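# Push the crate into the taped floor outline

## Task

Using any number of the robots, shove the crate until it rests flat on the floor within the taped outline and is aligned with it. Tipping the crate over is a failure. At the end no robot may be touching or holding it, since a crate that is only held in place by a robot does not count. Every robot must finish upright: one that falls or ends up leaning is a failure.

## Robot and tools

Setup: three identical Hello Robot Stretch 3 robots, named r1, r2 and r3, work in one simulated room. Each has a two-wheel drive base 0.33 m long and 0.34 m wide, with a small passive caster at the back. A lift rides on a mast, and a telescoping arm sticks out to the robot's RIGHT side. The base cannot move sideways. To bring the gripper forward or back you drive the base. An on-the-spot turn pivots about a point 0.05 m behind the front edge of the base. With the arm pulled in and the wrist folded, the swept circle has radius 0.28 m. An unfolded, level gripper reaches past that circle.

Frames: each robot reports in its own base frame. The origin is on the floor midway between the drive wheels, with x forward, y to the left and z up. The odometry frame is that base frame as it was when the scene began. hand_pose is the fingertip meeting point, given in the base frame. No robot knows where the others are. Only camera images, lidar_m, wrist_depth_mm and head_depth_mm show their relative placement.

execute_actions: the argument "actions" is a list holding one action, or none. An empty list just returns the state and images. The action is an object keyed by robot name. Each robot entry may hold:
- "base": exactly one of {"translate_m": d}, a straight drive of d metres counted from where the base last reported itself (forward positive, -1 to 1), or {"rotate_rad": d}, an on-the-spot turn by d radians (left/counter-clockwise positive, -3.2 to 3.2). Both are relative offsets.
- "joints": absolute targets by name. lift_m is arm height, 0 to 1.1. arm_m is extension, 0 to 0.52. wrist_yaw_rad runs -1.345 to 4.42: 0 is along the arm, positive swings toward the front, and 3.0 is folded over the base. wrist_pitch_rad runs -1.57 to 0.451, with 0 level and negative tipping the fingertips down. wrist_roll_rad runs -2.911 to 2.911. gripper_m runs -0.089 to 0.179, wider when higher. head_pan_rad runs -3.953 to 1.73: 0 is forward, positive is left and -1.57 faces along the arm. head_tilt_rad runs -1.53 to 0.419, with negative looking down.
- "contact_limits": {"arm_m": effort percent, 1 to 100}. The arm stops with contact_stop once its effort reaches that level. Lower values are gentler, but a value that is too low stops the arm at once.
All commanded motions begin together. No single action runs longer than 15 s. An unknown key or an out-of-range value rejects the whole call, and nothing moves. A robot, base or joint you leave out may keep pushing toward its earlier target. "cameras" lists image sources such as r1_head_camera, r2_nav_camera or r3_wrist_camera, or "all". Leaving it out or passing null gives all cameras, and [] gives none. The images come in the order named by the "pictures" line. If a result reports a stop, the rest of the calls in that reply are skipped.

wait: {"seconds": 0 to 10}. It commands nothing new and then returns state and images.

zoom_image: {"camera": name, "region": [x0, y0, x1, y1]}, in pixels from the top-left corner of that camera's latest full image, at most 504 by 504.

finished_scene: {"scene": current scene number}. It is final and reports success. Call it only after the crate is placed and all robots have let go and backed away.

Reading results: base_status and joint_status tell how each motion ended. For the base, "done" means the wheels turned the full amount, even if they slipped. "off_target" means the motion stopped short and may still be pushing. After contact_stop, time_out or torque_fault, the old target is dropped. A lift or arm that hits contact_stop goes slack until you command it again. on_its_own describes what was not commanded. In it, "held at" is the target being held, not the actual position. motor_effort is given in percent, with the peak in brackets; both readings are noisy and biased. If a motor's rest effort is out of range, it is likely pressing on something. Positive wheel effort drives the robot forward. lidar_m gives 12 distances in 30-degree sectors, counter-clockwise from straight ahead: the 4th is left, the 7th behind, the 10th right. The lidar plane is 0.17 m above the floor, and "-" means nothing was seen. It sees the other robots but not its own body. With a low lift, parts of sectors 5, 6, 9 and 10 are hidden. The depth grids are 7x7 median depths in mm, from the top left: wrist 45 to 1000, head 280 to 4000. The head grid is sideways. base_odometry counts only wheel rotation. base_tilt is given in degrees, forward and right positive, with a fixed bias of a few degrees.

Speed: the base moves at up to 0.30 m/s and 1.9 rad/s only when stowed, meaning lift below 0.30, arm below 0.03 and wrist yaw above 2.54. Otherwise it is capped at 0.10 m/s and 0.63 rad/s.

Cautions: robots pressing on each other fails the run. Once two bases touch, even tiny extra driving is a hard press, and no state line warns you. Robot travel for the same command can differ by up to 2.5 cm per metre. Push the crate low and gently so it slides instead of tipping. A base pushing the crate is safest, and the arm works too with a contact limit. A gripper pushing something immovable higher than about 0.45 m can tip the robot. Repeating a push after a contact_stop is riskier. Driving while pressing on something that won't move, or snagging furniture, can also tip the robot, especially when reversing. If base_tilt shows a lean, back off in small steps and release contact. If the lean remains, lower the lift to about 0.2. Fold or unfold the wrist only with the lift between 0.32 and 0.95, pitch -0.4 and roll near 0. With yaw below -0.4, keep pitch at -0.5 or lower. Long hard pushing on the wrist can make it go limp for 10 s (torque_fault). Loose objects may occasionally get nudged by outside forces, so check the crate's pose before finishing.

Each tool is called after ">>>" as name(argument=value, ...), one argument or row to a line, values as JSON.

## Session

>>> execute_actions(
  actions=[],
)

Scene clock: 0.00 s.
r1.base_odometry: x=+0.000 y=+0.000 heading=+0.000 (m, m, rad; r1's odometry frame)
r1.turned_by_wheels: +0.000 (rad since the last result)
r1.turned_by_imu: +0.000 (rad since the last result)
r1.base_tilt: forward=+1.9 right=-1.0 (deg)
r1.lidar_m: 1.18 1.18 2.55 2.19 2.18 2.52 2.53 0.94 2.91 2.57 2.57 2.57
r1.head_depth_mm: 1873 2836 - - - 2958 2040 / 1856 2818 - - - 2949 2042 / 1854 2806 - - - 2987 2044 / 1848 2751 - - - 3042 1966 / 1835 2746 - - - 3039 1478 / 1823 2733 - - - 2927 1483 / 1804 2706 - - - 3023 2084
r1.base_status: not commanded
r1.joint_positions: lift_m=+0.344 arm_m=+0.003 wrist_yaw_rad=+3.064 wrist_pitch_rad=-0.414 wrist_roll_rad=-0.005 gripper_m=+0.037 head_pan_rad=-0.020 head_tilt_rad=-0.016
r1.joint_status: not commanded
r1.motor_effort: left_wheel=+0 right_wheel=+0 lift_m=+31 arm_m=+0 wrist_yaw_rad=+1 wrist_pitch_rad=+6 wrist_roll_rad=+0 gripper_m=+0 head_pan_rad=+1 head_tilt_rad=+0 (%)
r1.hand_pose: x=-0.0038 y=+0.0764 z=+0.3574 quat_wxyz=(+0.172, +0.695, +0.119, +0.688) (m; r1's base frame)
r1.wrist_depth_mm: - - - - - - - / - - - - - - - / - - - - - - - / 927 898 - 829 811 797 790 / 718 687 - 672 694 645 627 / 602 589 570 558 - 548 520 / 510 504 - - 475 472 462
r2.base_odometry: x=+0.000 y=+0.000 heading=+0.000 (m, m, rad; r2's odometry frame)
r2.turned_by_wheels: +0.000 (rad since the last result)
r2.turned_by_imu: +0.000 (rad since the last result)
r2.base_tilt: forward=+0.2 right=+1.0 (deg)
r2.lidar_m: 0.92 0.85 0.87 1.09 2.31 4.34 2.00 1.27 1.31 2.58 4.49 1.39
r2.head_depth_mm: 1339 1330 1311 1305 1299 1286 1273 / 1223 1207 1196 1187 1181 1170 1159 / 1120 1110 1100 1091 1084 1076 1065 / 1033 1025 1019 1010 1006 996 990 / 957 949 945 940 933 928 922 / 899 889 885 879 873 868 860 / 842 833 829 822 818 818 810
r2.base_status: not commanded
r2.joint_positions: lift_m=+0.454 arm_m=-0.001 wrist_yaw_rad=+3.083 wrist_pitch_rad=-0.603 wrist_roll_rad=-0.009 gripper_m=+0.037 head_pan_rad=-0.004 head_tilt_rad=-0.017
r2.joint_status: not commanded
r2.motor_effort: left_wheel=+1 right_wheel=+0 lift_m=+32 arm_m=-1 wrist_yaw_rad=+1 wrist_pitch_rad=+4 wrist_roll_rad=+1 gripper_m=+0 head_pan_rad=+0 head_tilt_rad=+1 (%)
r2.hand_pose: x=-0.0097 y=+0.0531 z=+0.4276 quat_wxyz=(+0.229, +0.678, +0.192, +0.672) (m; r2's base frame)
r2.wrist_depth_mm: - - - - 961 780 646 / - - - - - 841 690 / 824 854 872 874 884 858 729 / 707 734 736 750 742 761 749 / 629 635 653 650 660 663 674 / 561 577 - - 585 587 602 / 507 - - - 524 529 537
r3.base_odometry: x=+0.000 y=+0.000 heading=+0.000 (m, m, rad; r3's odometry frame)
r3.turned_by_wheels: +0.000 (rad since the last result)
r3.turned_by_imu: +0.000 (rad since the last result)
r3.base_tilt: forward=+0.4 right=-0.5 (deg)
r3.lidar_m: 2.85 1.25 1.28 2.07 2.55 2.59 3.18 2.95 2.99 2.39 2.20 2.22
r3.head_depth_mm: 1942 2551 2576 2630 2641 2674 2261 / 1943 2755 2926 2948 2972 2953 2252 / 1915 2840 3326 3385 3396 3201 2271 / 1894 2787 3871 3828 - 3412 2305 / 1898 2789 - - - 3459 2298 / 1877 2781 - - - 3524 2336 / 1855 2747 - - - 3592 2343
r3.base_status: not commanded
r3.joint_positions: lift_m=+0.417 arm_m=-0.001 wrist_yaw_rad=+2.943 wrist_pitch_rad=-0.555 wrist_roll_rad=+0.014 gripper_m=+0.037 head_pan_rad=-0.006 head_tilt_rad=+0.012
r3.joint_status: not commanded
r3.motor_effort: left_wheel=+0 right_wheel=+0 lift_m=+25 arm_m=+0 wrist_yaw_rad=+0 wrist_pitch_rad=+6 wrist_roll_rad=+0 gripper_m=-1 head_pan_rad=+0 head_tilt_rad=+3 (%)
r3.hand_pose: x=+0.0192 y=+0.0566 z=+0.4002 quat_wxyz=(+0.261, +0.700, +0.124, +0.653) (m; r3's base frame)
r3.wrist_depth_mm: - - - - - - - / - - - - - - - / 969 - 971 979 960 990 981 / 781 759 819 814 803 818 843 / 688 685 - 682 701 699 712 / 595 592 - 604 607 608 617 / 527 543 - 539 546 545 538
pictures: r1_head_camera (sideways: a quarter turn clockwise sets it upright), r1_nav_camera (sideways: a quarter turn counterclockwise sets it upright), r1_wrist_camera, r2_head_camera (sideways: a quarter turn clockwise sets it upright), r2_nav_camera (sideways: a quarter turn counterclockwise sets it upright), r2_wrist_camera, r3_head_camera (sideways: a quarter turn clockwise sets it upright), r3_nav_camera (sideways: a quarter turn counterclockwise sets it upright), r3_wrist_camera
Images, in order (width x height): r1_head_camera 896x504, r1_nav_camera 672x504, r1_wrist_camera 644x364, r2_head_camera 896x504, r2_nav_camera 672x504, r2_wrist_camera 644x364, r3_head_camera 896x504, r3_nav_camera 672x504, r3_wrist_camera 644x364.

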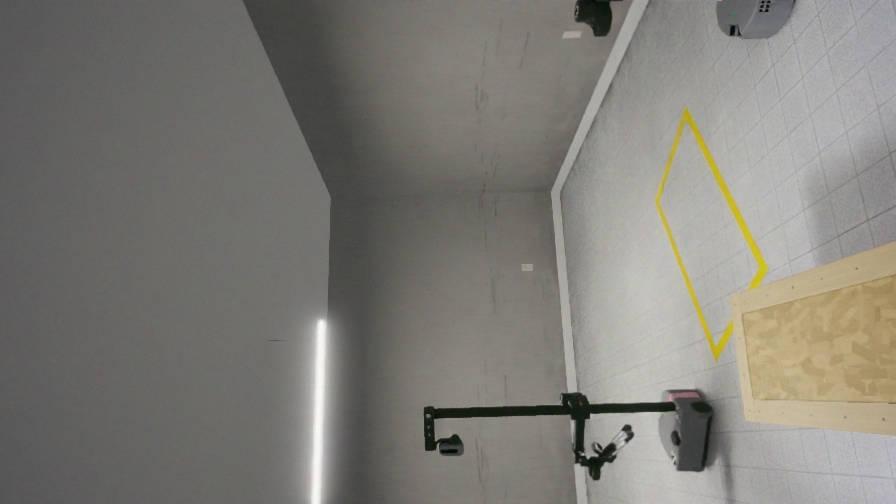

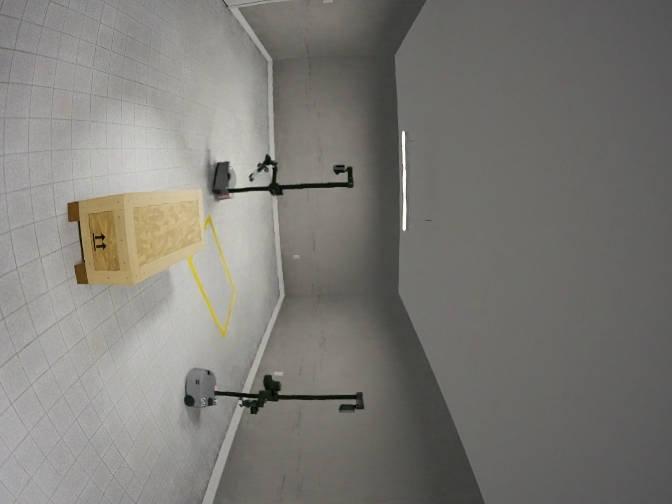

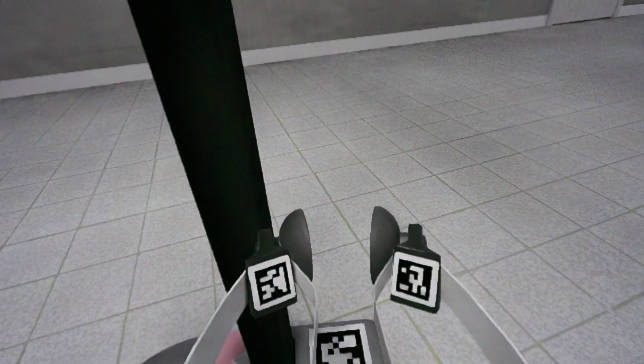

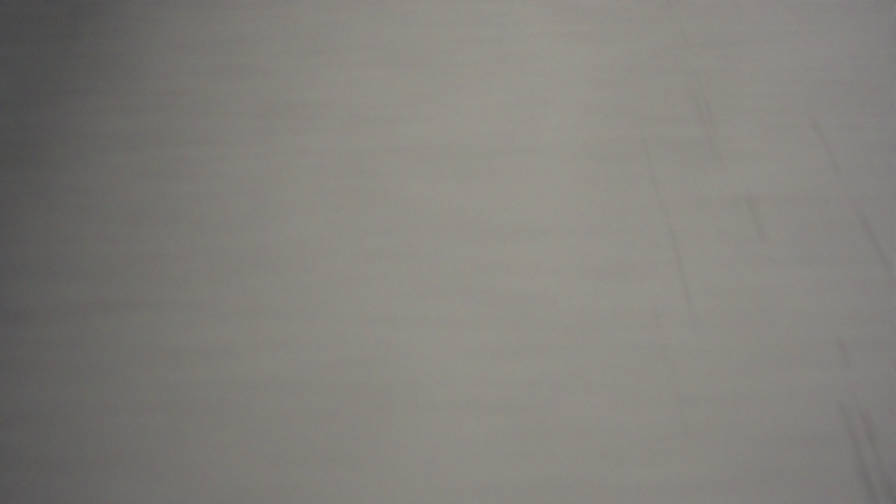

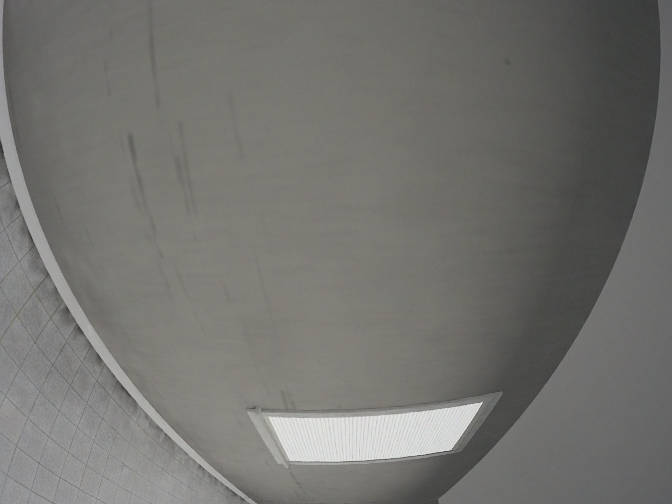

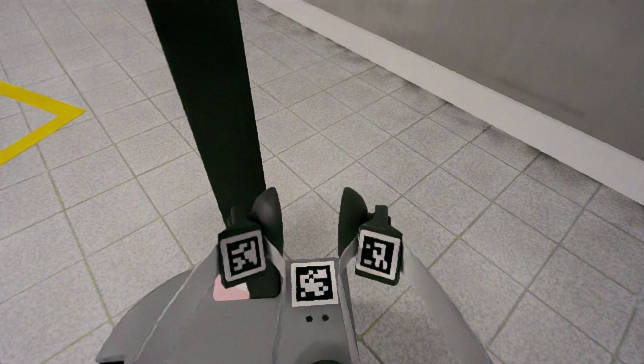

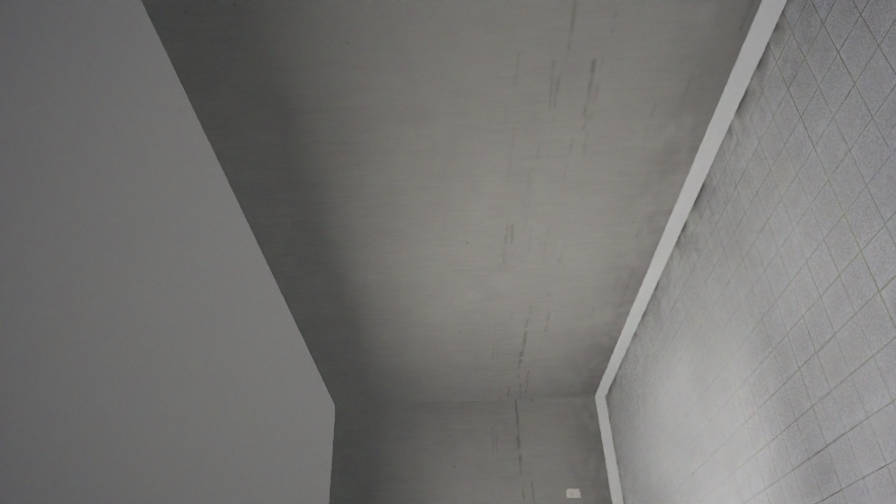

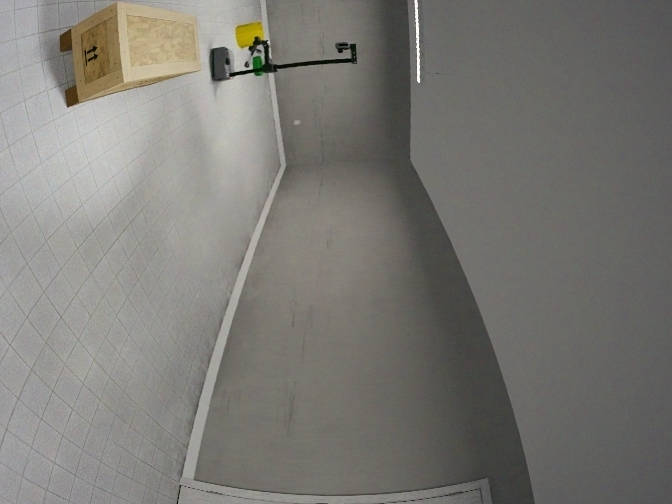

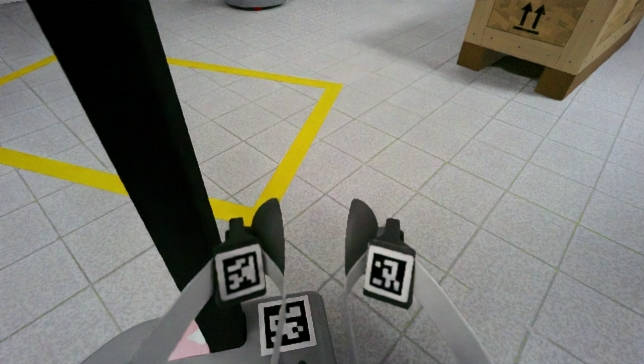

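>>> execute_actions(
  actions=[],
)

Scene clock: 17.97 s.
r1.base_odometry: x=+0.000 y=+0.000 heading=+0.000 (m, m, rad; r1's odometry frame)
r1.turned_by_wheels: +0.000 (rad since the last result)
r1.turned_by_imu: +0.000 (rad since the last result)
r1.base_tilt: forward=+1.8 right=-1.0 (deg)
r1.lidar_m: 1.17 1.18 2.53 2.19 2.19 2.52 2.53 0.94 2.91 2.57 2.57 2.57
r1.head_depth_mm: 1868 2850 - - - 2957 2029 / 1857 2816 - - - 2982 2035 / 1849 2779 - - - 2992 2063 / 1842 2778 - - - 3015 1954 / 1821 2757 - - - 3044 1472 / 1830 2769 - - - 2965 1479 / 1816 2729 - - - 2997 2091
r1.base_status: not commanded
r1.joint_positions: lift_m=+0.344 arm_m=+0.003 wrist_yaw_rad=+3.064 wrist_pitch_rad=-0.414 wrist_roll_rad=-0.005 gripper_m=+0.037 head_pan_rad=-0.020 head_tilt_rad=-0.016
r1.joint_status: not commanded
r1.motor_effort: left_wheel=+1 right_wheel=+0 lift_m=+31 arm_m=+0 wrist_yaw_rad=-1 wrist_pitch_rad=+5 wrist_roll_rad=+0 gripper_m=-1 head_pan_rad=+1 head_tilt_rad=+1 (%)
r1.hand_pose: x=-0.0038 y=+0.0764 z=+0.3574 quat_wxyz=(+0.172, +0.695, +0.119, +0.688) (m; r1's base frame)
r1.wrist_depth_mm: - - - - - - - / - - - - - - - / - - - - - - - / 907 908 - 817 822 782 772 / 740 703 - 678 679 644 643 / 590 592 582 565 - 548 532 / 511 497 - - 482 471 458
r2.base_odometry: x=+0.000 y=+0.000 heading=+0.000 (m, m, rad; r2's odometry frame)
r2.turned_by_wheels: +0.000 (rad since the last result)
r2.turned_by_imu: +0.000 (rad since the last result)
r2.base_tilt: forward=+0.2 right=+1.0 (deg)
r2.lidar_m: 0.92 0.85 0.87 1.09 2.32 4.30 2.00 1.27 1.31 2.57 4.50 1.39
r2.head_depth_mm: 1339 1333 1316 1301 1291 1286 1268 / 1217 1209 1197 1187 1174 1173 1163 / 1119 1107 1097 1097 1085 1075 1064 / 1031 1025 1021 1011 1002 995 989 / 959 949 945 940 934 926 921 / 895 888 881 877 873 868 865 / 837 833 830 824 818 815 810
r2.base_status: not commanded
r2.joint_positions: lift_m=+0.454 arm_m=-0.001 wrist_yaw_rad=+3.083 wrist_pitch_rad=-0.603 wrist_roll_rad=-0.009 gripper_m=+0.037 head_pan_rad=-0.004 head_tilt_rad=-0.017
r2.joint_status: not commanded
r2.motor_effort: left_wheel=+0 right_wheel=+1 lift_m=+33 arm_m=-1 wrist_yaw_rad=+1 wrist_pitch_rad=+4 wrist_roll_rad=+1 gripper_m=+0 head_pan_rad=-1 head_tilt_rad=+2 (%)
r2.hand_pose: x=-0.0097 y=+0.0531 z=+0.4276 quat_wxyz=(+0.229, +0.678, +0.192, +0.672) (m; r2's base frame)
r2.wrist_depth_mm: - - - - 964 784 649 / - - - - - 832 695 / 831 851 850 861 890 873 740 / 717 721 739 752 755 773 743 / 627 645 643 653 669 668 681 / 560 578 - - 583 586 591 / 506 - - - 520 530 538
r3.base_odometry: x=+0.000 y=+0.000 heading=+0.000 (m, m, rad; r3's odometry frame)
r3.turned_by_wheels: +0.000 (rad since the last result)
r3.turned_by_imu: +0.000 (rad since the last result)
r3.base_tilt: forward=+0.4 right=-0.6 (deg)
r3.lidar_m: 2.85 1.25 1.28 2.07 2.55 2.59 3.19 2.96 2.99 2.38 2.20 2.23
r3.head_depth_mm: 1935 2555 2586 2625 2665 2651 2267 / 1922 2795 2907 2909 2927 2960 2250 / 1941 2842 3327 3353 3348 3264 2294 / 1906 2814 3923 3891 - 3401 2296 / 1884 2795 - - - 3471 2321 / 1870 2759 - - - 3478 2339 / 1859 2721 - - - 3597 2356
r3.base_status: not commanded
r3.joint_positions: lift_m=+0.417 arm_m=-0.001 wrist_yaw_rad=+2.943 wrist_pitch_rad=-0.555 wrist_roll_rad=+0.014 gripper_m=+0.037 head_pan_rad=-0.006 head_tilt_rad=+0.012
r3.joint_status: not commanded
r3.motor_effort: left_wheel=+0 right_wheel=+0 lift_m=+25 arm_m=+0 wrist_yaw_rad=+0 wrist_pitch_rad=+6 wrist_roll_rad=+0 gripper_m=+0 head_pan_rad=+0 head_tilt_rad=+2 (%)
r3.hand_pose: x=+0.0192 y=+0.0566 z=+0.4002 quat_wxyz=(+0.261, +0.700, +0.124, +0.653) (m; r3's base frame)
r3.wrist_depth_mm: - - - - - - - / - - - - - - - / 975 - 960 993 - 995 - / 804 771 821 810 796 835 824 / 667 693 - 703 705 690 716 / 592 584 - 605 614 617 604 / 533 548 - 538 537 534 535
pictures: r1_head_camera (sideways: a quarter turn clockwise sets it upright), r1_nav_camera (sideways: a quarter turn counterclockwise sets it upright), r1_wrist_camera, r2_head_camera (sideways: a quarter turn clockwise sets it upright), r2_nav_camera (sideways: a quarter turn counterclockwise sets it upright), r2_wrist_camera, r3_head_camera (sideways: a quarter turn clockwise sets it upright), r3_nav_camera (sideways: a quarter turn counterclockwise sets it upright), r3_wrist_camera
Images, in order (width x height): r1_head_camera 896x504, r1_nav_camera 672x504, r1_wrist_camera 644x364, r2_head_camera 896x504, r2_nav_camera 672x504, r2_wrist_camera 644x364, r3_head_camera 896x504, r3_nav_camera 672x504, r3_wrist_camera 644x364.

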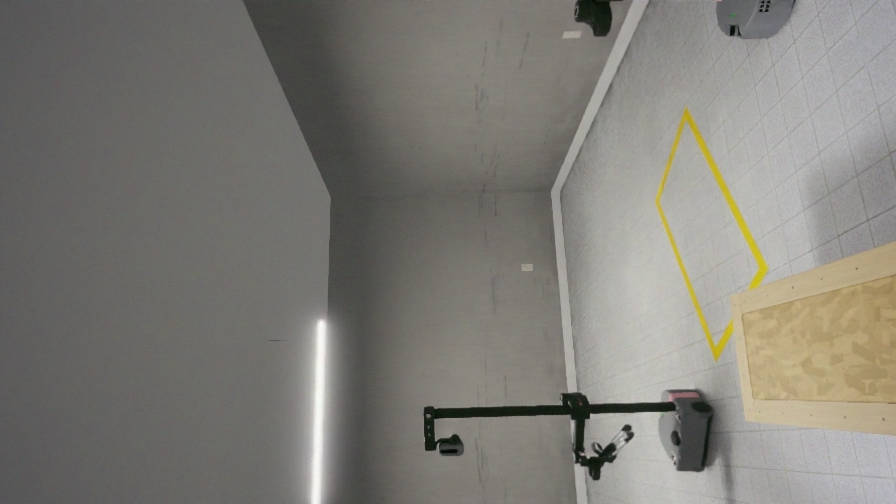

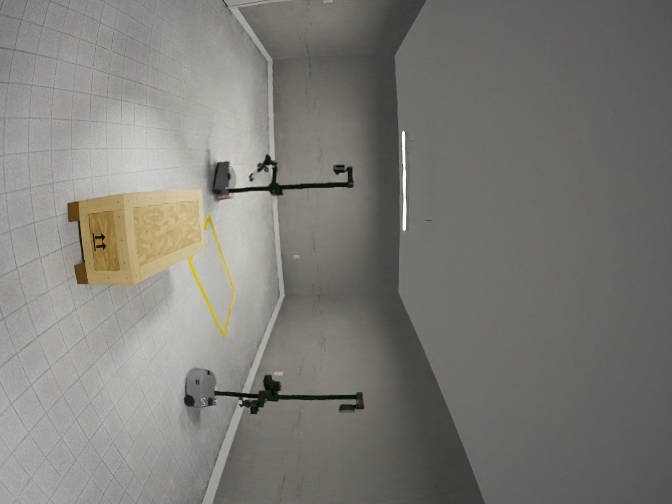

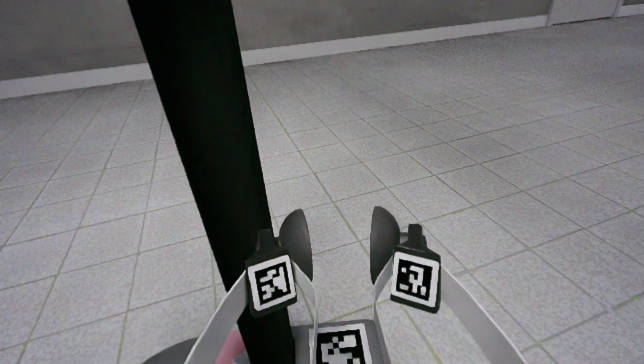

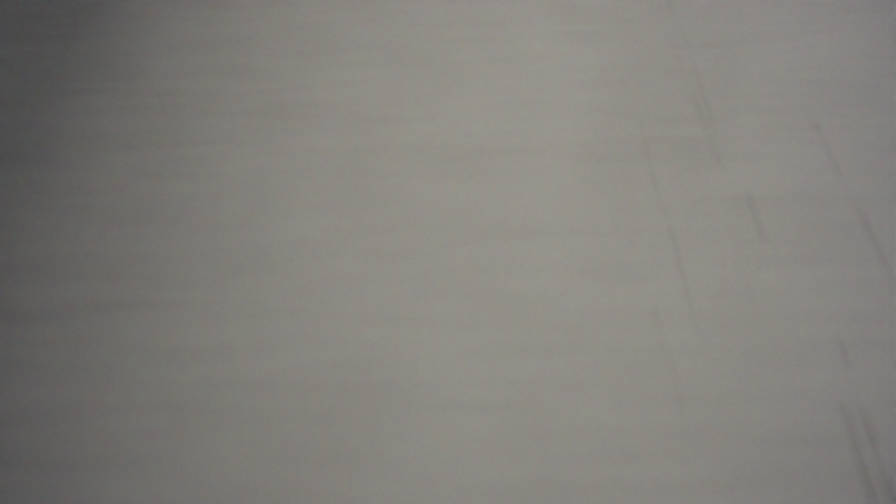

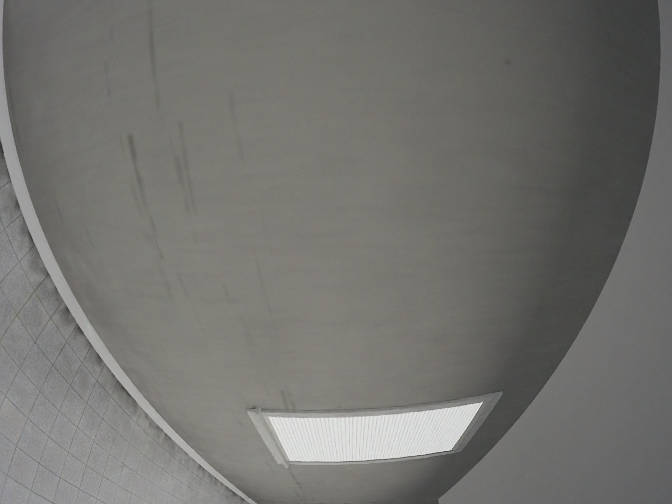

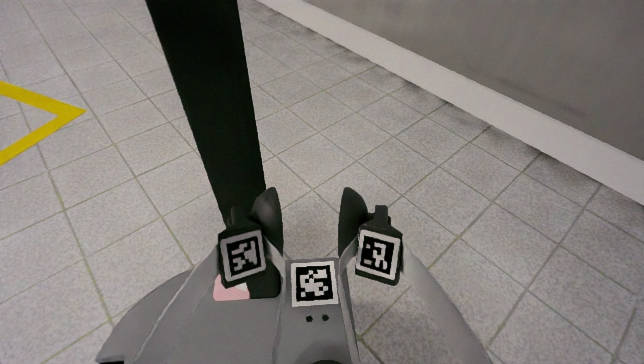

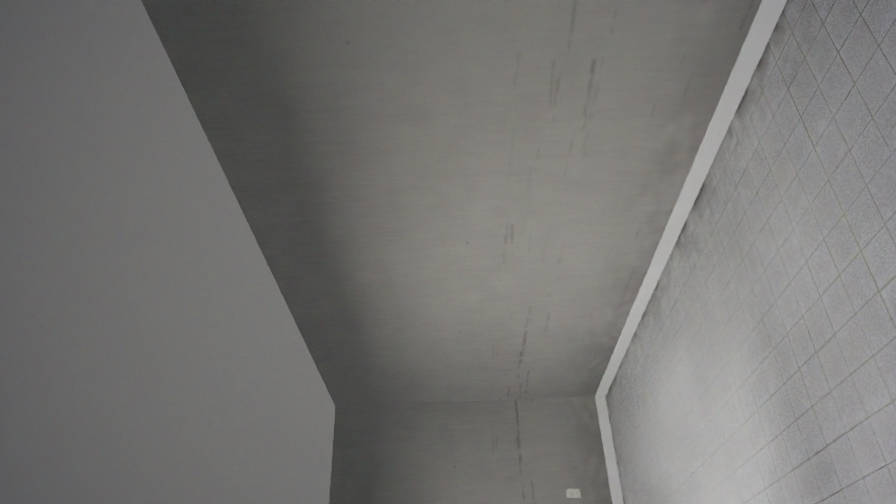

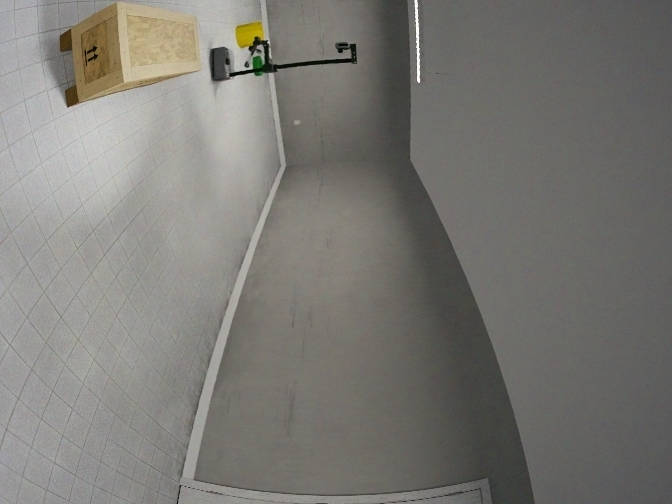

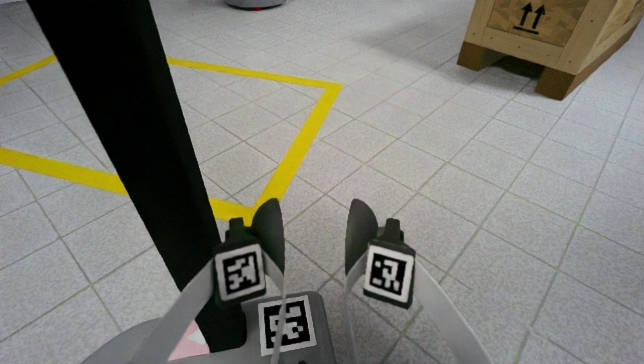

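>>> execute_actions(
  actions=[
    {"r1":{"joints":{"head_tilt_rad":-0.55,"head_pan_rad":0,"lift_m":0.28,"wrist_pitch_rad":-0.4,"wrist_yaw_rad":3.0}},"r2":{"joints":{"head_tilt_rad":-0.7,"head_pan_rad":-3.0,"lift_m":0.28,"wrist_pitch_rad":-0.4,"wrist_yaw_rad":3.0}},"r3":{"joints":{"head_tilt_rad":-0.8,"head_pan_rad":1.2,"lift_m":0.28,"wrist_pitch_rad":-0.4,"wrist_yaw_rad":3.0}}},
  ],
  cameras=["r1_head_camera","r2_head_camera","r3_head_camera","r2_nav_camera","r3_nav_camera"],
)

Scene clock: 25.80 s.
r1.base_odometry: x=+0.000 y=+0.000 heading=+0.000 (m, m, rad; r1's odometry frame)
r1.turned_by_wheels: +0.000 (rad since the last result)
r1.turned_by_imu: +0.000 (rad since the last result)
r1.base_tilt: forward=+1.9 right=-1.0 (deg)
r1.lidar_m: 1.17 1.18 2.54 2.19 2.19 2.51 2.53 0.94 2.91 2.56 2.57 2.56
r1.head_depth_mm: 3694 3870 3385 2441 1832 1477 1229 / - - 3647 2463 1829 1474 1233 / - - 3681 2440 1828 1472 1231 / - - 3695 2449 1582 1473 1230 / - - 3683 1744 1467 1485 1235 / - - 3232 1919 1498 1478 1231 / - - 3466 2451 1850 1484 1232
r1.base_status: not commanded
r1.joint_positions: lift_m=+0.280 arm_m=+0.003 wrist_yaw_rad=+3.002 wrist_pitch_rad=-0.414 wrist_roll_rad=-0.005 gripper_m=+0.037 head_pan_rad=-0.007 head_tilt_rad=-0.543
r1.joint_status: all done
r1.motor_effort: left_wheel=+1(0) right_wheel=+1(0) lift_m=+20(26) arm_m=+0(0) wrist_yaw_rad=-2(2) wrist_pitch_rad=+6(7) wrist_roll_rad=+0(0) gripper_m=+0(0) head_pan_rad=+3(5) head_tilt_rad=-3(23) (%)
r1.hand_pose: x=+0.0100 y=+0.0749 z=+0.2940 quat_wxyz=(+0.193, +0.698, +0.097, +0.682) (m; r1's base frame)
r1.wrist_depth_mm: - - - - - - - / - - - - - - - / - - - - 929 908 852 / 781 766 747 731 717 691 674 / 616 608 - 581 595 561 558 / 520 509 - 501 - 476 467 / 439 - - - 420 410 404
r2.base_odometry: x=+0.000 y=+0.000 heading=+0.000 (m, m, rad; r2's odometry frame)
r2.turned_by_wheels: +0.000 (rad since the last result)
r2.turned_by_imu: -0.001 (rad since the last result)
r2.base_tilt: forward=+0.3 right=+1.0 (deg)
r2.lidar_m: 0.92 0.85 0.87 1.09 2.32 4.34 2.00 1.27 1.30 2.57 4.51 1.39
r2.head_depth_mm: - 3990 2742 2075 1687 1418 1219 / - 3712 2235 2091 1682 1417 1221 / - - 2779 2097 1702 1420 1221 / 3905 - 2759 2124 1705 1428 1233 / 3720 3922 2801 2131 1709 1442 1231 / 3564 3762 2844 2132 1726 1435 1230 / 3376 3650 2837 2145 1676 1441 1238
r2.base_status: not commanded
r2.joint_positions: lift_m=+0.280 arm_m=-0.001 wrist_yaw_rad=+3.002 wrist_pitch_rad=-0.420 wrist_roll_rad=-0.009 gripper_m=+0.037 head_pan_rad=-2.993 head_tilt_rad=-0.691
r2.joint_status: all done
r2.motor_effort: left_wheel=+0(2) right_wheel=-1(0) lift_m=+24(26) arm_m=-1(1) wrist_yaw_rad=+0(0) wrist_pitch_rad=+6(6) wrist_roll_rad=+0(1) gripper_m=+1(1) head_pan_rad=-4(48) head_tilt_rad=-4(29) (%)
r2.hand_pose: x=+0.0100 y=+0.0780 z=+0.2925 quat_wxyz=(+0.195, +0.697, +0.100, +0.683) (m; r2's base frame)
r2.wrist_depth_mm: - - - - 871 742 619 / - - - - 936 775 657 / 789 803 812 825 855 783 686 / 631 645 652 662 661 674 676 / 525 527 - 554 556 556 557 / 461 - - - 464 472 472 / - - - - 405 409 410
r3.base_odometry: x=+0.000 y=+0.000 heading=+0.000 (m, m, rad; r3's odometry frame)
r3.turned_by_wheels: +0.000 (rad since the last result)
r3.turned_by_imu: -0.001 (rad since the last result)
r3.base_tilt: forward=+0.4 right=-0.6 (deg)
r3.lidar_m: 2.86 1.25 1.28 2.07 2.55 2.59 3.19 2.95 3.00 2.39 2.20 2.22
r3.head_depth_mm: 3786 2705 1518 1613 1469 1274 1124 / 3837 2731 2136 1726 1474 1274 1134 / - 2799 2161 1776 1490 1290 1141 / 3779 2868 2190 1778 1507 1295 1150 / 3452 2868 2216 1798 1513 1308 1150 / 3135 2779 2109 1831 1530 1321 1156 / 2799 2613 2096 1832 1533 1323 1213
r3.base_status: not commanded
r3.joint_positions: lift_m=+0.280 arm_m=-0.001 wrist_yaw_rad=+2.998 wrist_pitch_rad=-0.421 wrist_roll_rad=+0.014 gripper_m=+0.037 head_pan_rad=+1.193 head_tilt_rad=-0.789
r3.joint_status: all done
r3.motor_effort: left_wheel=+0(0) right_wheel=+0(0) lift_m=+22(22) arm_m=+0(0) wrist_yaw_rad=+0(0) wrist_pitch_rad=+10(12) wrist_roll_rad=+0(0) gripper_m=+0(1) head_pan_rad=+4(55) head_tilt_rad=-4(37) (%)
r3.hand_pose: x=+0.0109 y=+0.0773 z=+0.2922 quat_wxyz=(+0.198, +0.705, +0.097, +0.675) (m; r3's base frame)
r3.wrist_depth_mm: - - - - - - 955 / - - - - - - - / 904 - 920 947 955 - 997 / 708 734 736 734 747 755 736 / 584 581 - 595 639 617 603 / 501 517 - 525 507 512 512 / - - - - 431 444 452
pictures: r1_head_camera (sideways: a quarter turn clockwise sets it upright), r2_head_camera (sideways: a quarter turn clockwise sets it upright), r2_nav_camera (sideways: a quarter turn counterclockwise sets it upright), r3_head_camera (sideways: a quarter turn clockwise sets it upright), r3_nav_camera (sideways: a quarter turn counterclockwise sets it upright)
Images, in order (width x height): r1_head_camera 896x504, r2_head_camera 896x504, r2_nav_camera 672x504, r3_head_camera 896x504, r3_nav_camera 672x504.

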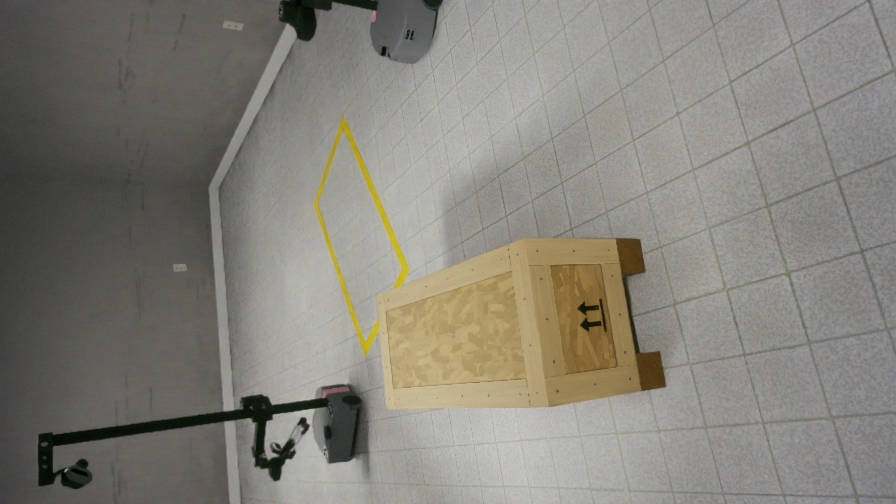

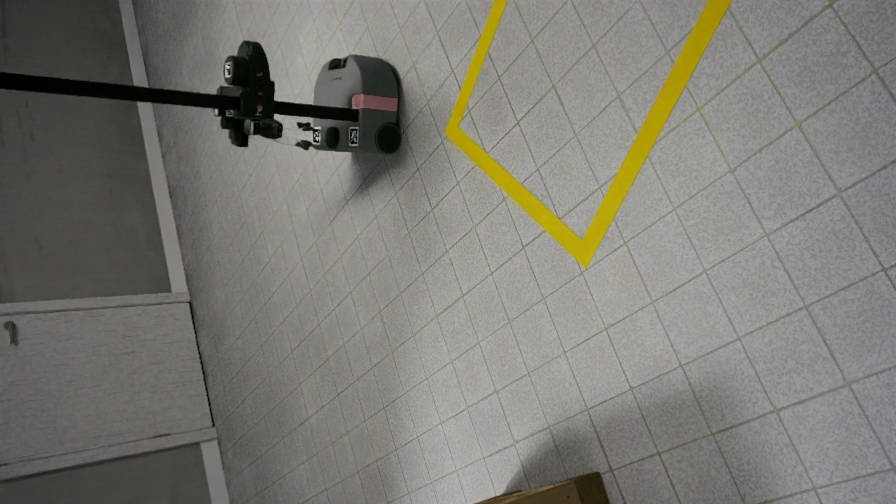

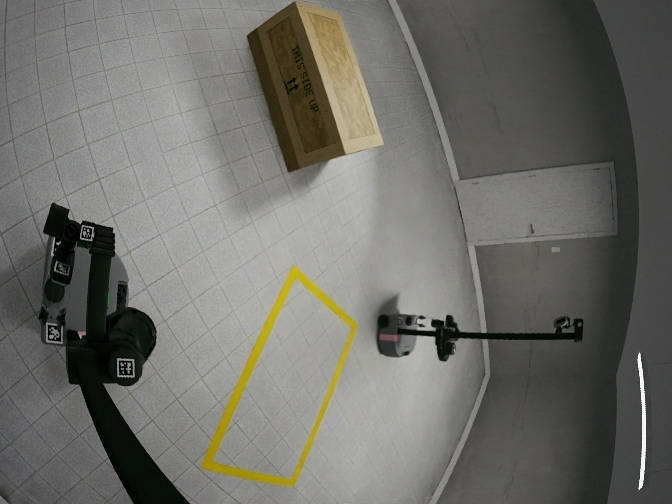

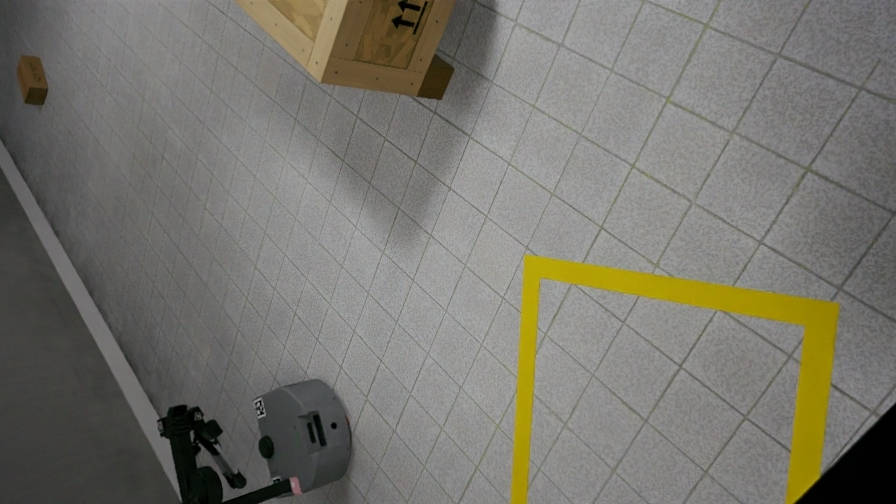

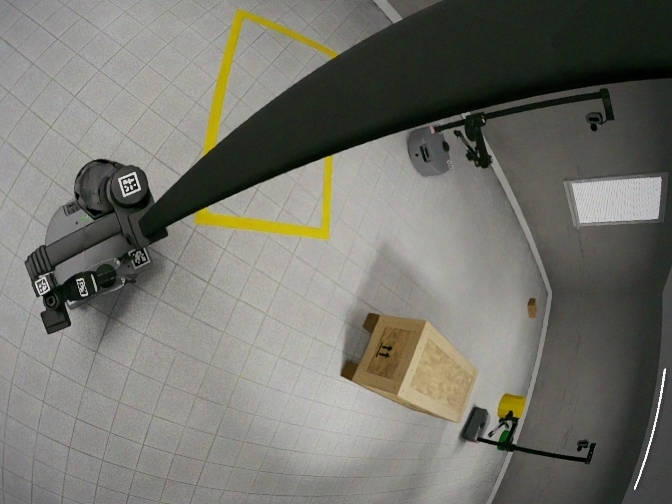

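>>> execute_actions(
  actions=[
    {"r1":{"base":{"rotate_rad":0.592},"joints":{"head_tilt_rad":-0.9,"head_pan_rad":-0.8}},"r2":{"base":{"rotate_rad":-0.733}},"r3":{"base":{"rotate_rad":0.351},"joints":{"head_tilt_rad":-0.7,"head_pan_rad":0.3}}},
  ],
  cameras=[],
)

>>> execute_actions(
  actions=[
    {"r1":{"base":{"translate_m":1.0}},"r2":{"base":{"translate_m":0.77}},"r3":{"base":{"translate_m":1.0}}},
  ],
  cameras=["r1_head_camera","r3_head_camera"],
)

Scene clock: 109.00 s.
r1.base_odometry: x=+0.000 y=+0.000 heading=+0.592 (m, m, rad; r1's odometry frame)
r1.turned_by_wheels: +0.592 (rad since the last result)
r1.turned_by_imu: +0.592 (rad since the last result)
r1.base_tilt: forward=+1.9 right=-1.0 (deg)
r1.lidar_m: 3.98 2.46 2.19 2.19 2.62 2.53 0.94 2.89 2.56 2.57 2.57 1.17
r1.head_depth_mm: 2917 2425 1954 1627 1402 1230 1093 / 2372 2352 1945 1629 1402 1228 1095 / 3193 2419 1946 1627 1398 1226 1127 / 3204 2398 1933 1633 1399 1226 1091 / 3137 2405 1941 1625 1398 1225 1092 / 3166 2329 1445 1575 1393 1225 1092 / 3159 1682 1399 1555 1393 1221 1091
r1.base_status: done
r1.joint_positions: lift_m=+0.280 arm_m=+0.003 wrist_yaw_rad=+3.002 wrist_pitch_rad=-0.414 wrist_roll_rad=-0.005 gripper_m=+0.037 head_pan_rad=-0.793 head_tilt_rad=-0.889
r1.joint_status: all done
r1.motor_effort: left_wheel=-2(12) right_wheel=+3(10) lift_m=+21(21) arm_m=+0(1) wrist_yaw_rad=-2(1) wrist_pitch_rad=+6(6) wrist_roll_rad=+0(0) gripper_m=+0(0) head_pan_rad=-2(28) head_tilt_rad=-4(21) (%)
r1.hand_pose: x=+0.0101 y=+0.0748 z=+0.2940 quat_wxyz=(+0.193, +0.698, +0.097, +0.682) (m; r1's base frame)
r1.wrist_depth_mm: - - - - - - - / - - - - - - - / - - - - 929 874 864 / 797 755 742 732 706 700 673 / 619 615 - 599 590 562 551 / 516 506 - 508 - 474 463 / 442 - - - 414 409 399
r2.base_odometry: x=+0.000 y=+0.000 heading=-0.733 (m, m, rad; r2's odometry frame)
r2.turned_by_wheels: -0.733 (rad since the last result)
r2.turned_by_imu: -0.725 (rad since the last result)
r2.base_tilt: forward=+0.2 right=+0.9 (deg)
r2.lidar_m: 1.92 1.03 0.86 0.85 0.95 1.56 4.27 2.03 3.94 1.27 1.49 3.19
r2.head_depth_mm: 3594 3855 2673 2079 1679 1411 1215 / 3743 3931 2730 2101 1692 1417 1219 / 3846 - 2786 2098 1695 1424 1230 / 3981 - 2745 2119 1707 1435 1229 / - - 2814 2113 1720 1439 1231 / - - 2837 2118 1721 1439 1231 / - - 2853 2157 1725 1441 1239
r2.base_status: done
r2.joint_positions: lift_m=+0.280 arm_m=-0.001 wrist_yaw_rad=+3.002 wrist_pitch_rad=-0.420 wrist_roll_rad=-0.009 gripper_m=+0.037 head_pan_rad=-2.993 head_tilt_rad=-0.692
r2.joint_status: not commanded
r2.motor_effort: left_wheel=+2(12) right_wheel=-2(8) lift_m=+24(25) arm_m=-1(1) wrist_yaw_rad=+0(1) wrist_pitch_rad=+6(6) wrist_roll_rad=+1(1) gripper_m=+0(0) head_pan_rad=-4(4) head_tilt_rad=-4(3) (%)
r2.hand_pose: x=+0.0100 y=+0.0780 z=+0.2926 quat_wxyz=(+0.195, +0.697, +0.100, +0.683) (m; r2's base frame)
r2.wrist_depth_mm: 823 - 806 809 814 802 780 / 907 - 889 919 877 875 852 / 793 792 813 841 858 862 867 / 628 637 654 655 664 681 671 / 529 528 - 561 552 556 560 / 466 - - - 459 468 475 / - - - - 404 410 414
r3.base_odometry: x=+0.000 y=+0.000 heading=+0.351 (m, m, rad; r3's odometry frame)
r3.turned_by_wheels: +0.351 (rad since the last result)
r3.turned_by_imu: +0.345 (rad since the last result)
r3.base_tilt: forward=+0.4 right=-0.6 (deg)
r3.lidar_m: 3.38 1.25 2.12 2.56 2.56 2.92 2.96 2.95 2.61 2.21 2.20 2.53
r3.head_depth_mm: - 3315 2399 1893 1558 1328 1161 / - 3341 2424 1916 1575 1336 1166 / - 3185 2384 1934 1581 1349 1176 / - 3243 1761 1579 1595 1356 1180 / - 3586 1782 1609 1624 1371 1183 / - 3596 2562 1886 1639 1387 1198 / - 3688 2618 2013 1649 1395 1203
r3.base_status: done
r3.joint_positions: lift_m=+0.280 arm_m=-0.001 wrist_yaw_rad=+2.998 wrist_pitch_rad=-0.421 wrist_roll_rad=+0.014 gripper_m=+0.037 head_pan_rad=+0.307 head_tilt_rad=-0.704
r3.joint_status: all done
r3.motor_effort: left_wheel=-2(9) right_wheel=+3(11) lift_m=+22(22) arm_m=+0(0) wrist_yaw_rad=+1(1) wrist_pitch_rad=+10(10) wrist_roll_rad=+0(0) gripper_m=+0(0) head_pan_rad=-5(57) head_tilt_rad=+2(12) (%)
r3.hand_pose: x=+0.0108 y=+0.0773 z=+0.2922 quat_wxyz=(+0.198, +0.705, +0.097, +0.675) (m; r3's base frame)
r3.wrist_depth_mm: - - - - - - - / - - - - - - - / 911 - 930 963 936 989 981 / 709 731 739 750 742 747 755 / 593 595 - 596 634 600 616 / 498 518 - 515 509 510 521 / - - - - 441 444 439
pictures: none
No camera images: the call's "cameras" was empty. Leave "cameras" out to get every camera's image.

Scene clock: 114.10 s.
r1.base_odometry: x=+0.830 y=+0.558 heading=+0.592 (m, m, rad; r1's odometry frame)
r1.turned_by_wheels: +0.000 (rad since the last result)
r1.turned_by_imu: -0.002 (rad since the last result)
r1.base_tilt: forward=+1.9 right=-1.0 (deg)
r1.lidar_m: 3.45 2.12 1.88 1.88 2.26 3.45 1.94 3.23 2.87 0.43 0.38 0.75
r1.head_depth_mm: 3123 2437 1942 1597 980 1188 1093 / 3206 2423 1953 1142 980 1128 1097 / 3177 2414 1368 1142 998 1152 1127 / 3143 2411 1359 1165 1312 1227 1092 / 3171 2416 1836 1552 1392 1223 1090 / 3163 2399 1944 1619 1398 1220 1090 / 3178 1444 1630 1620 1387 1219 1092
r1.base_status: done
r1.joint_positions: lift_m=+0.280 arm_m=+0.003 wrist_yaw_rad=+3.001 wrist_pitch_rad=-0.414 wrist_roll_rad=-0.005 gripper_m=+0.037 head_pan_rad=-0.793 head_tilt_rad=-0.889
r1.joint_status: not commanded
r1.motor_effort: left_wheel=-3(10) right_wheel=+2(10) lift_m=+21(21) arm_m=+0(0) wrist_yaw_rad=-1(2) wrist_pitch_rad=+6(5) wrist_roll_rad=+0(0) gripper_m=+0(0) head_pan_rad=-2(2) head_tilt_rad=-4(5) (%)
r1.hand_pose: x=+0.0102 y=+0.0748 z=+0.2940 quat_wxyz=(+0.193, +0.698, +0.097, +0.682) (m; r1's base frame)
r1.wrist_depth_mm: - - - - - - - / - - - - - - - / - - - - 938 900 879 / 791 770 723 723 697 690 666 / 630 612 - 591 599 558 547 / 516 505 - 507 - 474 468 / 440 - - - 413 404 403
r2.base_odometry: x=+0.572 y=-0.515 heading=-0.733 (m, m, rad; r2's odometry frame)
r2.turned_by_wheels: +0.000 (rad since the last result)
r2.turned_by_imu: +0.005 (rad since the last result)
r2.base_tilt: forward=+0.2 right=+1.0 (deg)
r2.lidar_m: 1.55 0.84 0.70 0.70 0.78 1.29 5.01 4.87 1.49 1.49 2.61 2.63
r2.head_depth_mm: - 3971 2724 2077 1679 1411 1217 / - 3956 2743 2102 1690 1420 1216 / - - 2767 2102 1693 1431 1225 / - - 2752 2118 1695 1425 1229 / - - 2807 2104 1709 1435 1231 / - - 2812 2140 1720 1436 1233 / - - 2829 2151 1730 1441 1236
r2.base_status: done
r2.joint_positions: lift_m=+0.280 arm_m=-0.001 wrist_yaw_rad=+3.001 wrist_pitch_rad=-0.420 wrist_roll_rad=-0.009 gripper_m=+0.037 head_pan_rad=-2.993 head_tilt_rad=-0.692
r2.joint_status: not commanded
r2.motor_effort: left_wheel=+3(13) right_wheel=-1(5) lift_m=+24(24) arm_m=-1(1) wrist_yaw_rad=+0(1) wrist_pitch_rad=+6(6) wrist_roll_rad=+1(1) gripper_m=+0(0) head_pan_rad=-3(3) head_tilt_rad=-3(3) (%)
r2.hand_pose: x=+0.0101 y=+0.0780 z=+0.2927 quat_wxyz=(+0.195, +0.697, +0.099, +0.683) (m; r2's base frame)
r2.wrist_depth_mm: 694 - 676 668 663 656 656 / 765 - 741 748 737 729 716 / 801 787 778 788 781 786 773 / 630 639 655 652 672 676 684 / 525 535 - 557 559 551 570 / 461 - - - 463 471 477 / - - - - 405 409 412
r3.base_odometry: x=+0.939 y=+0.344 heading=+0.351 (m, m, rad; r3's odometry frame)
r3.turned_by_wheels: +0.000 (rad since the last result)
r3.turned_by_imu: -0.003 (rad since the last result)
r3.base_tilt: forward=+0.4 right=-0.6 (deg)
r3.lidar_m: 1.34 0.63 0.43 0.59 2.83 3.24 3.93 3.91 2.26 1.94 1.94 2.21
r3.head_depth_mm: - 3335 2429 1905 1561 1334 1156 / - 3165 2325 1858 1575 1335 1163 / - 3415 1632 1759 1592 1354 1174 / - 3505 2389 1789 1597 1360 1179 / - 3161 2558 1918 1462 1338 1192 / - 3645 2571 1392 1149 1024 1032 / - 3665 2607 1420 1157 974 861
r3.base_status: done
r3.joint_positions: lift_m=+0.280 arm_m=-0.001 wrist_yaw_rad=+2.999 wrist_pitch_rad=-0.420 wrist_roll_rad=+0.014 gripper_m=+0.037 head_pan_rad=+0.307 head_tilt_rad=-0.704
r3.joint_status: not commanded
r3.motor_effort: left_wheel=-1(8) right_wheel=+2(12) lift_m=+23(22) arm_m=+0(0) wrist_yaw_rad=+1(1) wrist_pitch_rad=+10(10) wrist_roll_rad=+0(0) gripper_m=+2(1) head_pan_rad=-6(4) head_tilt_rad=+2(2) (%)
r3.hand_pose: x=+0.0107 y=+0.0774 z=+0.2923 quat_wxyz=(+0.198, +0.705, +0.097, +0.675) (m; r3's base frame)
r3.wrist_depth_mm: - - - 743 446 463 536 / - - - 838 489 522 595 / 937 - 951 866 525 587 683 / 724 741 731 739 583 684 725 / 596 598 - 608 601 606 613 / 501 519 - 538 514 516 510 / - - - - 435 445 446
pictures: r1_head_camera (sideways: a quarter turn clockwise sets it upright), r3_head_camera (sideways: a quarter turn clockwise sets it upright)
Images, in order (width x height): r1_head_camera 896x504, r3_head_camera 896x504.

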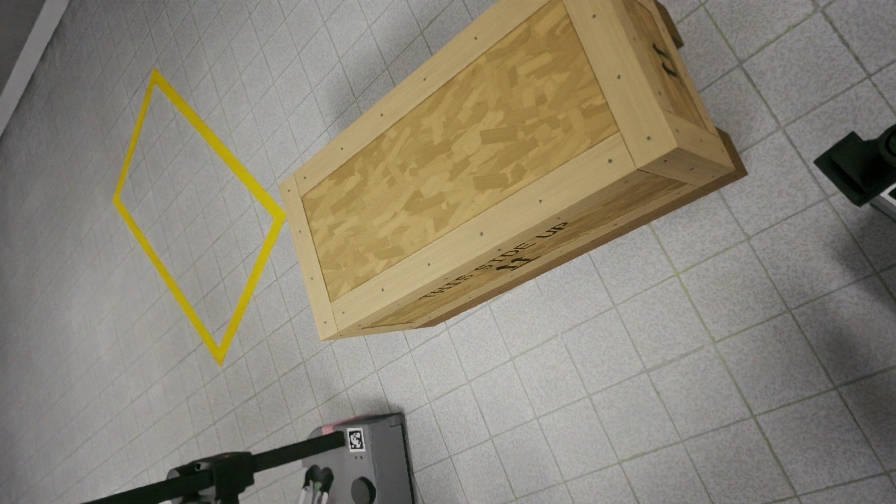

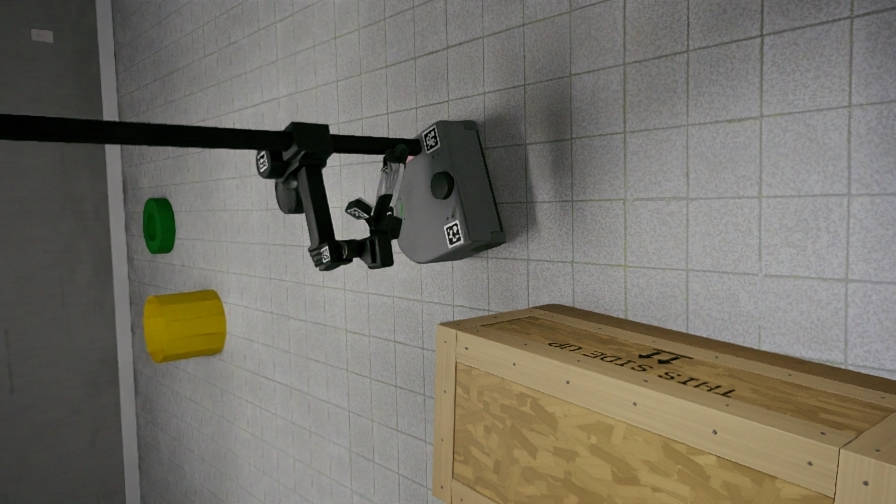

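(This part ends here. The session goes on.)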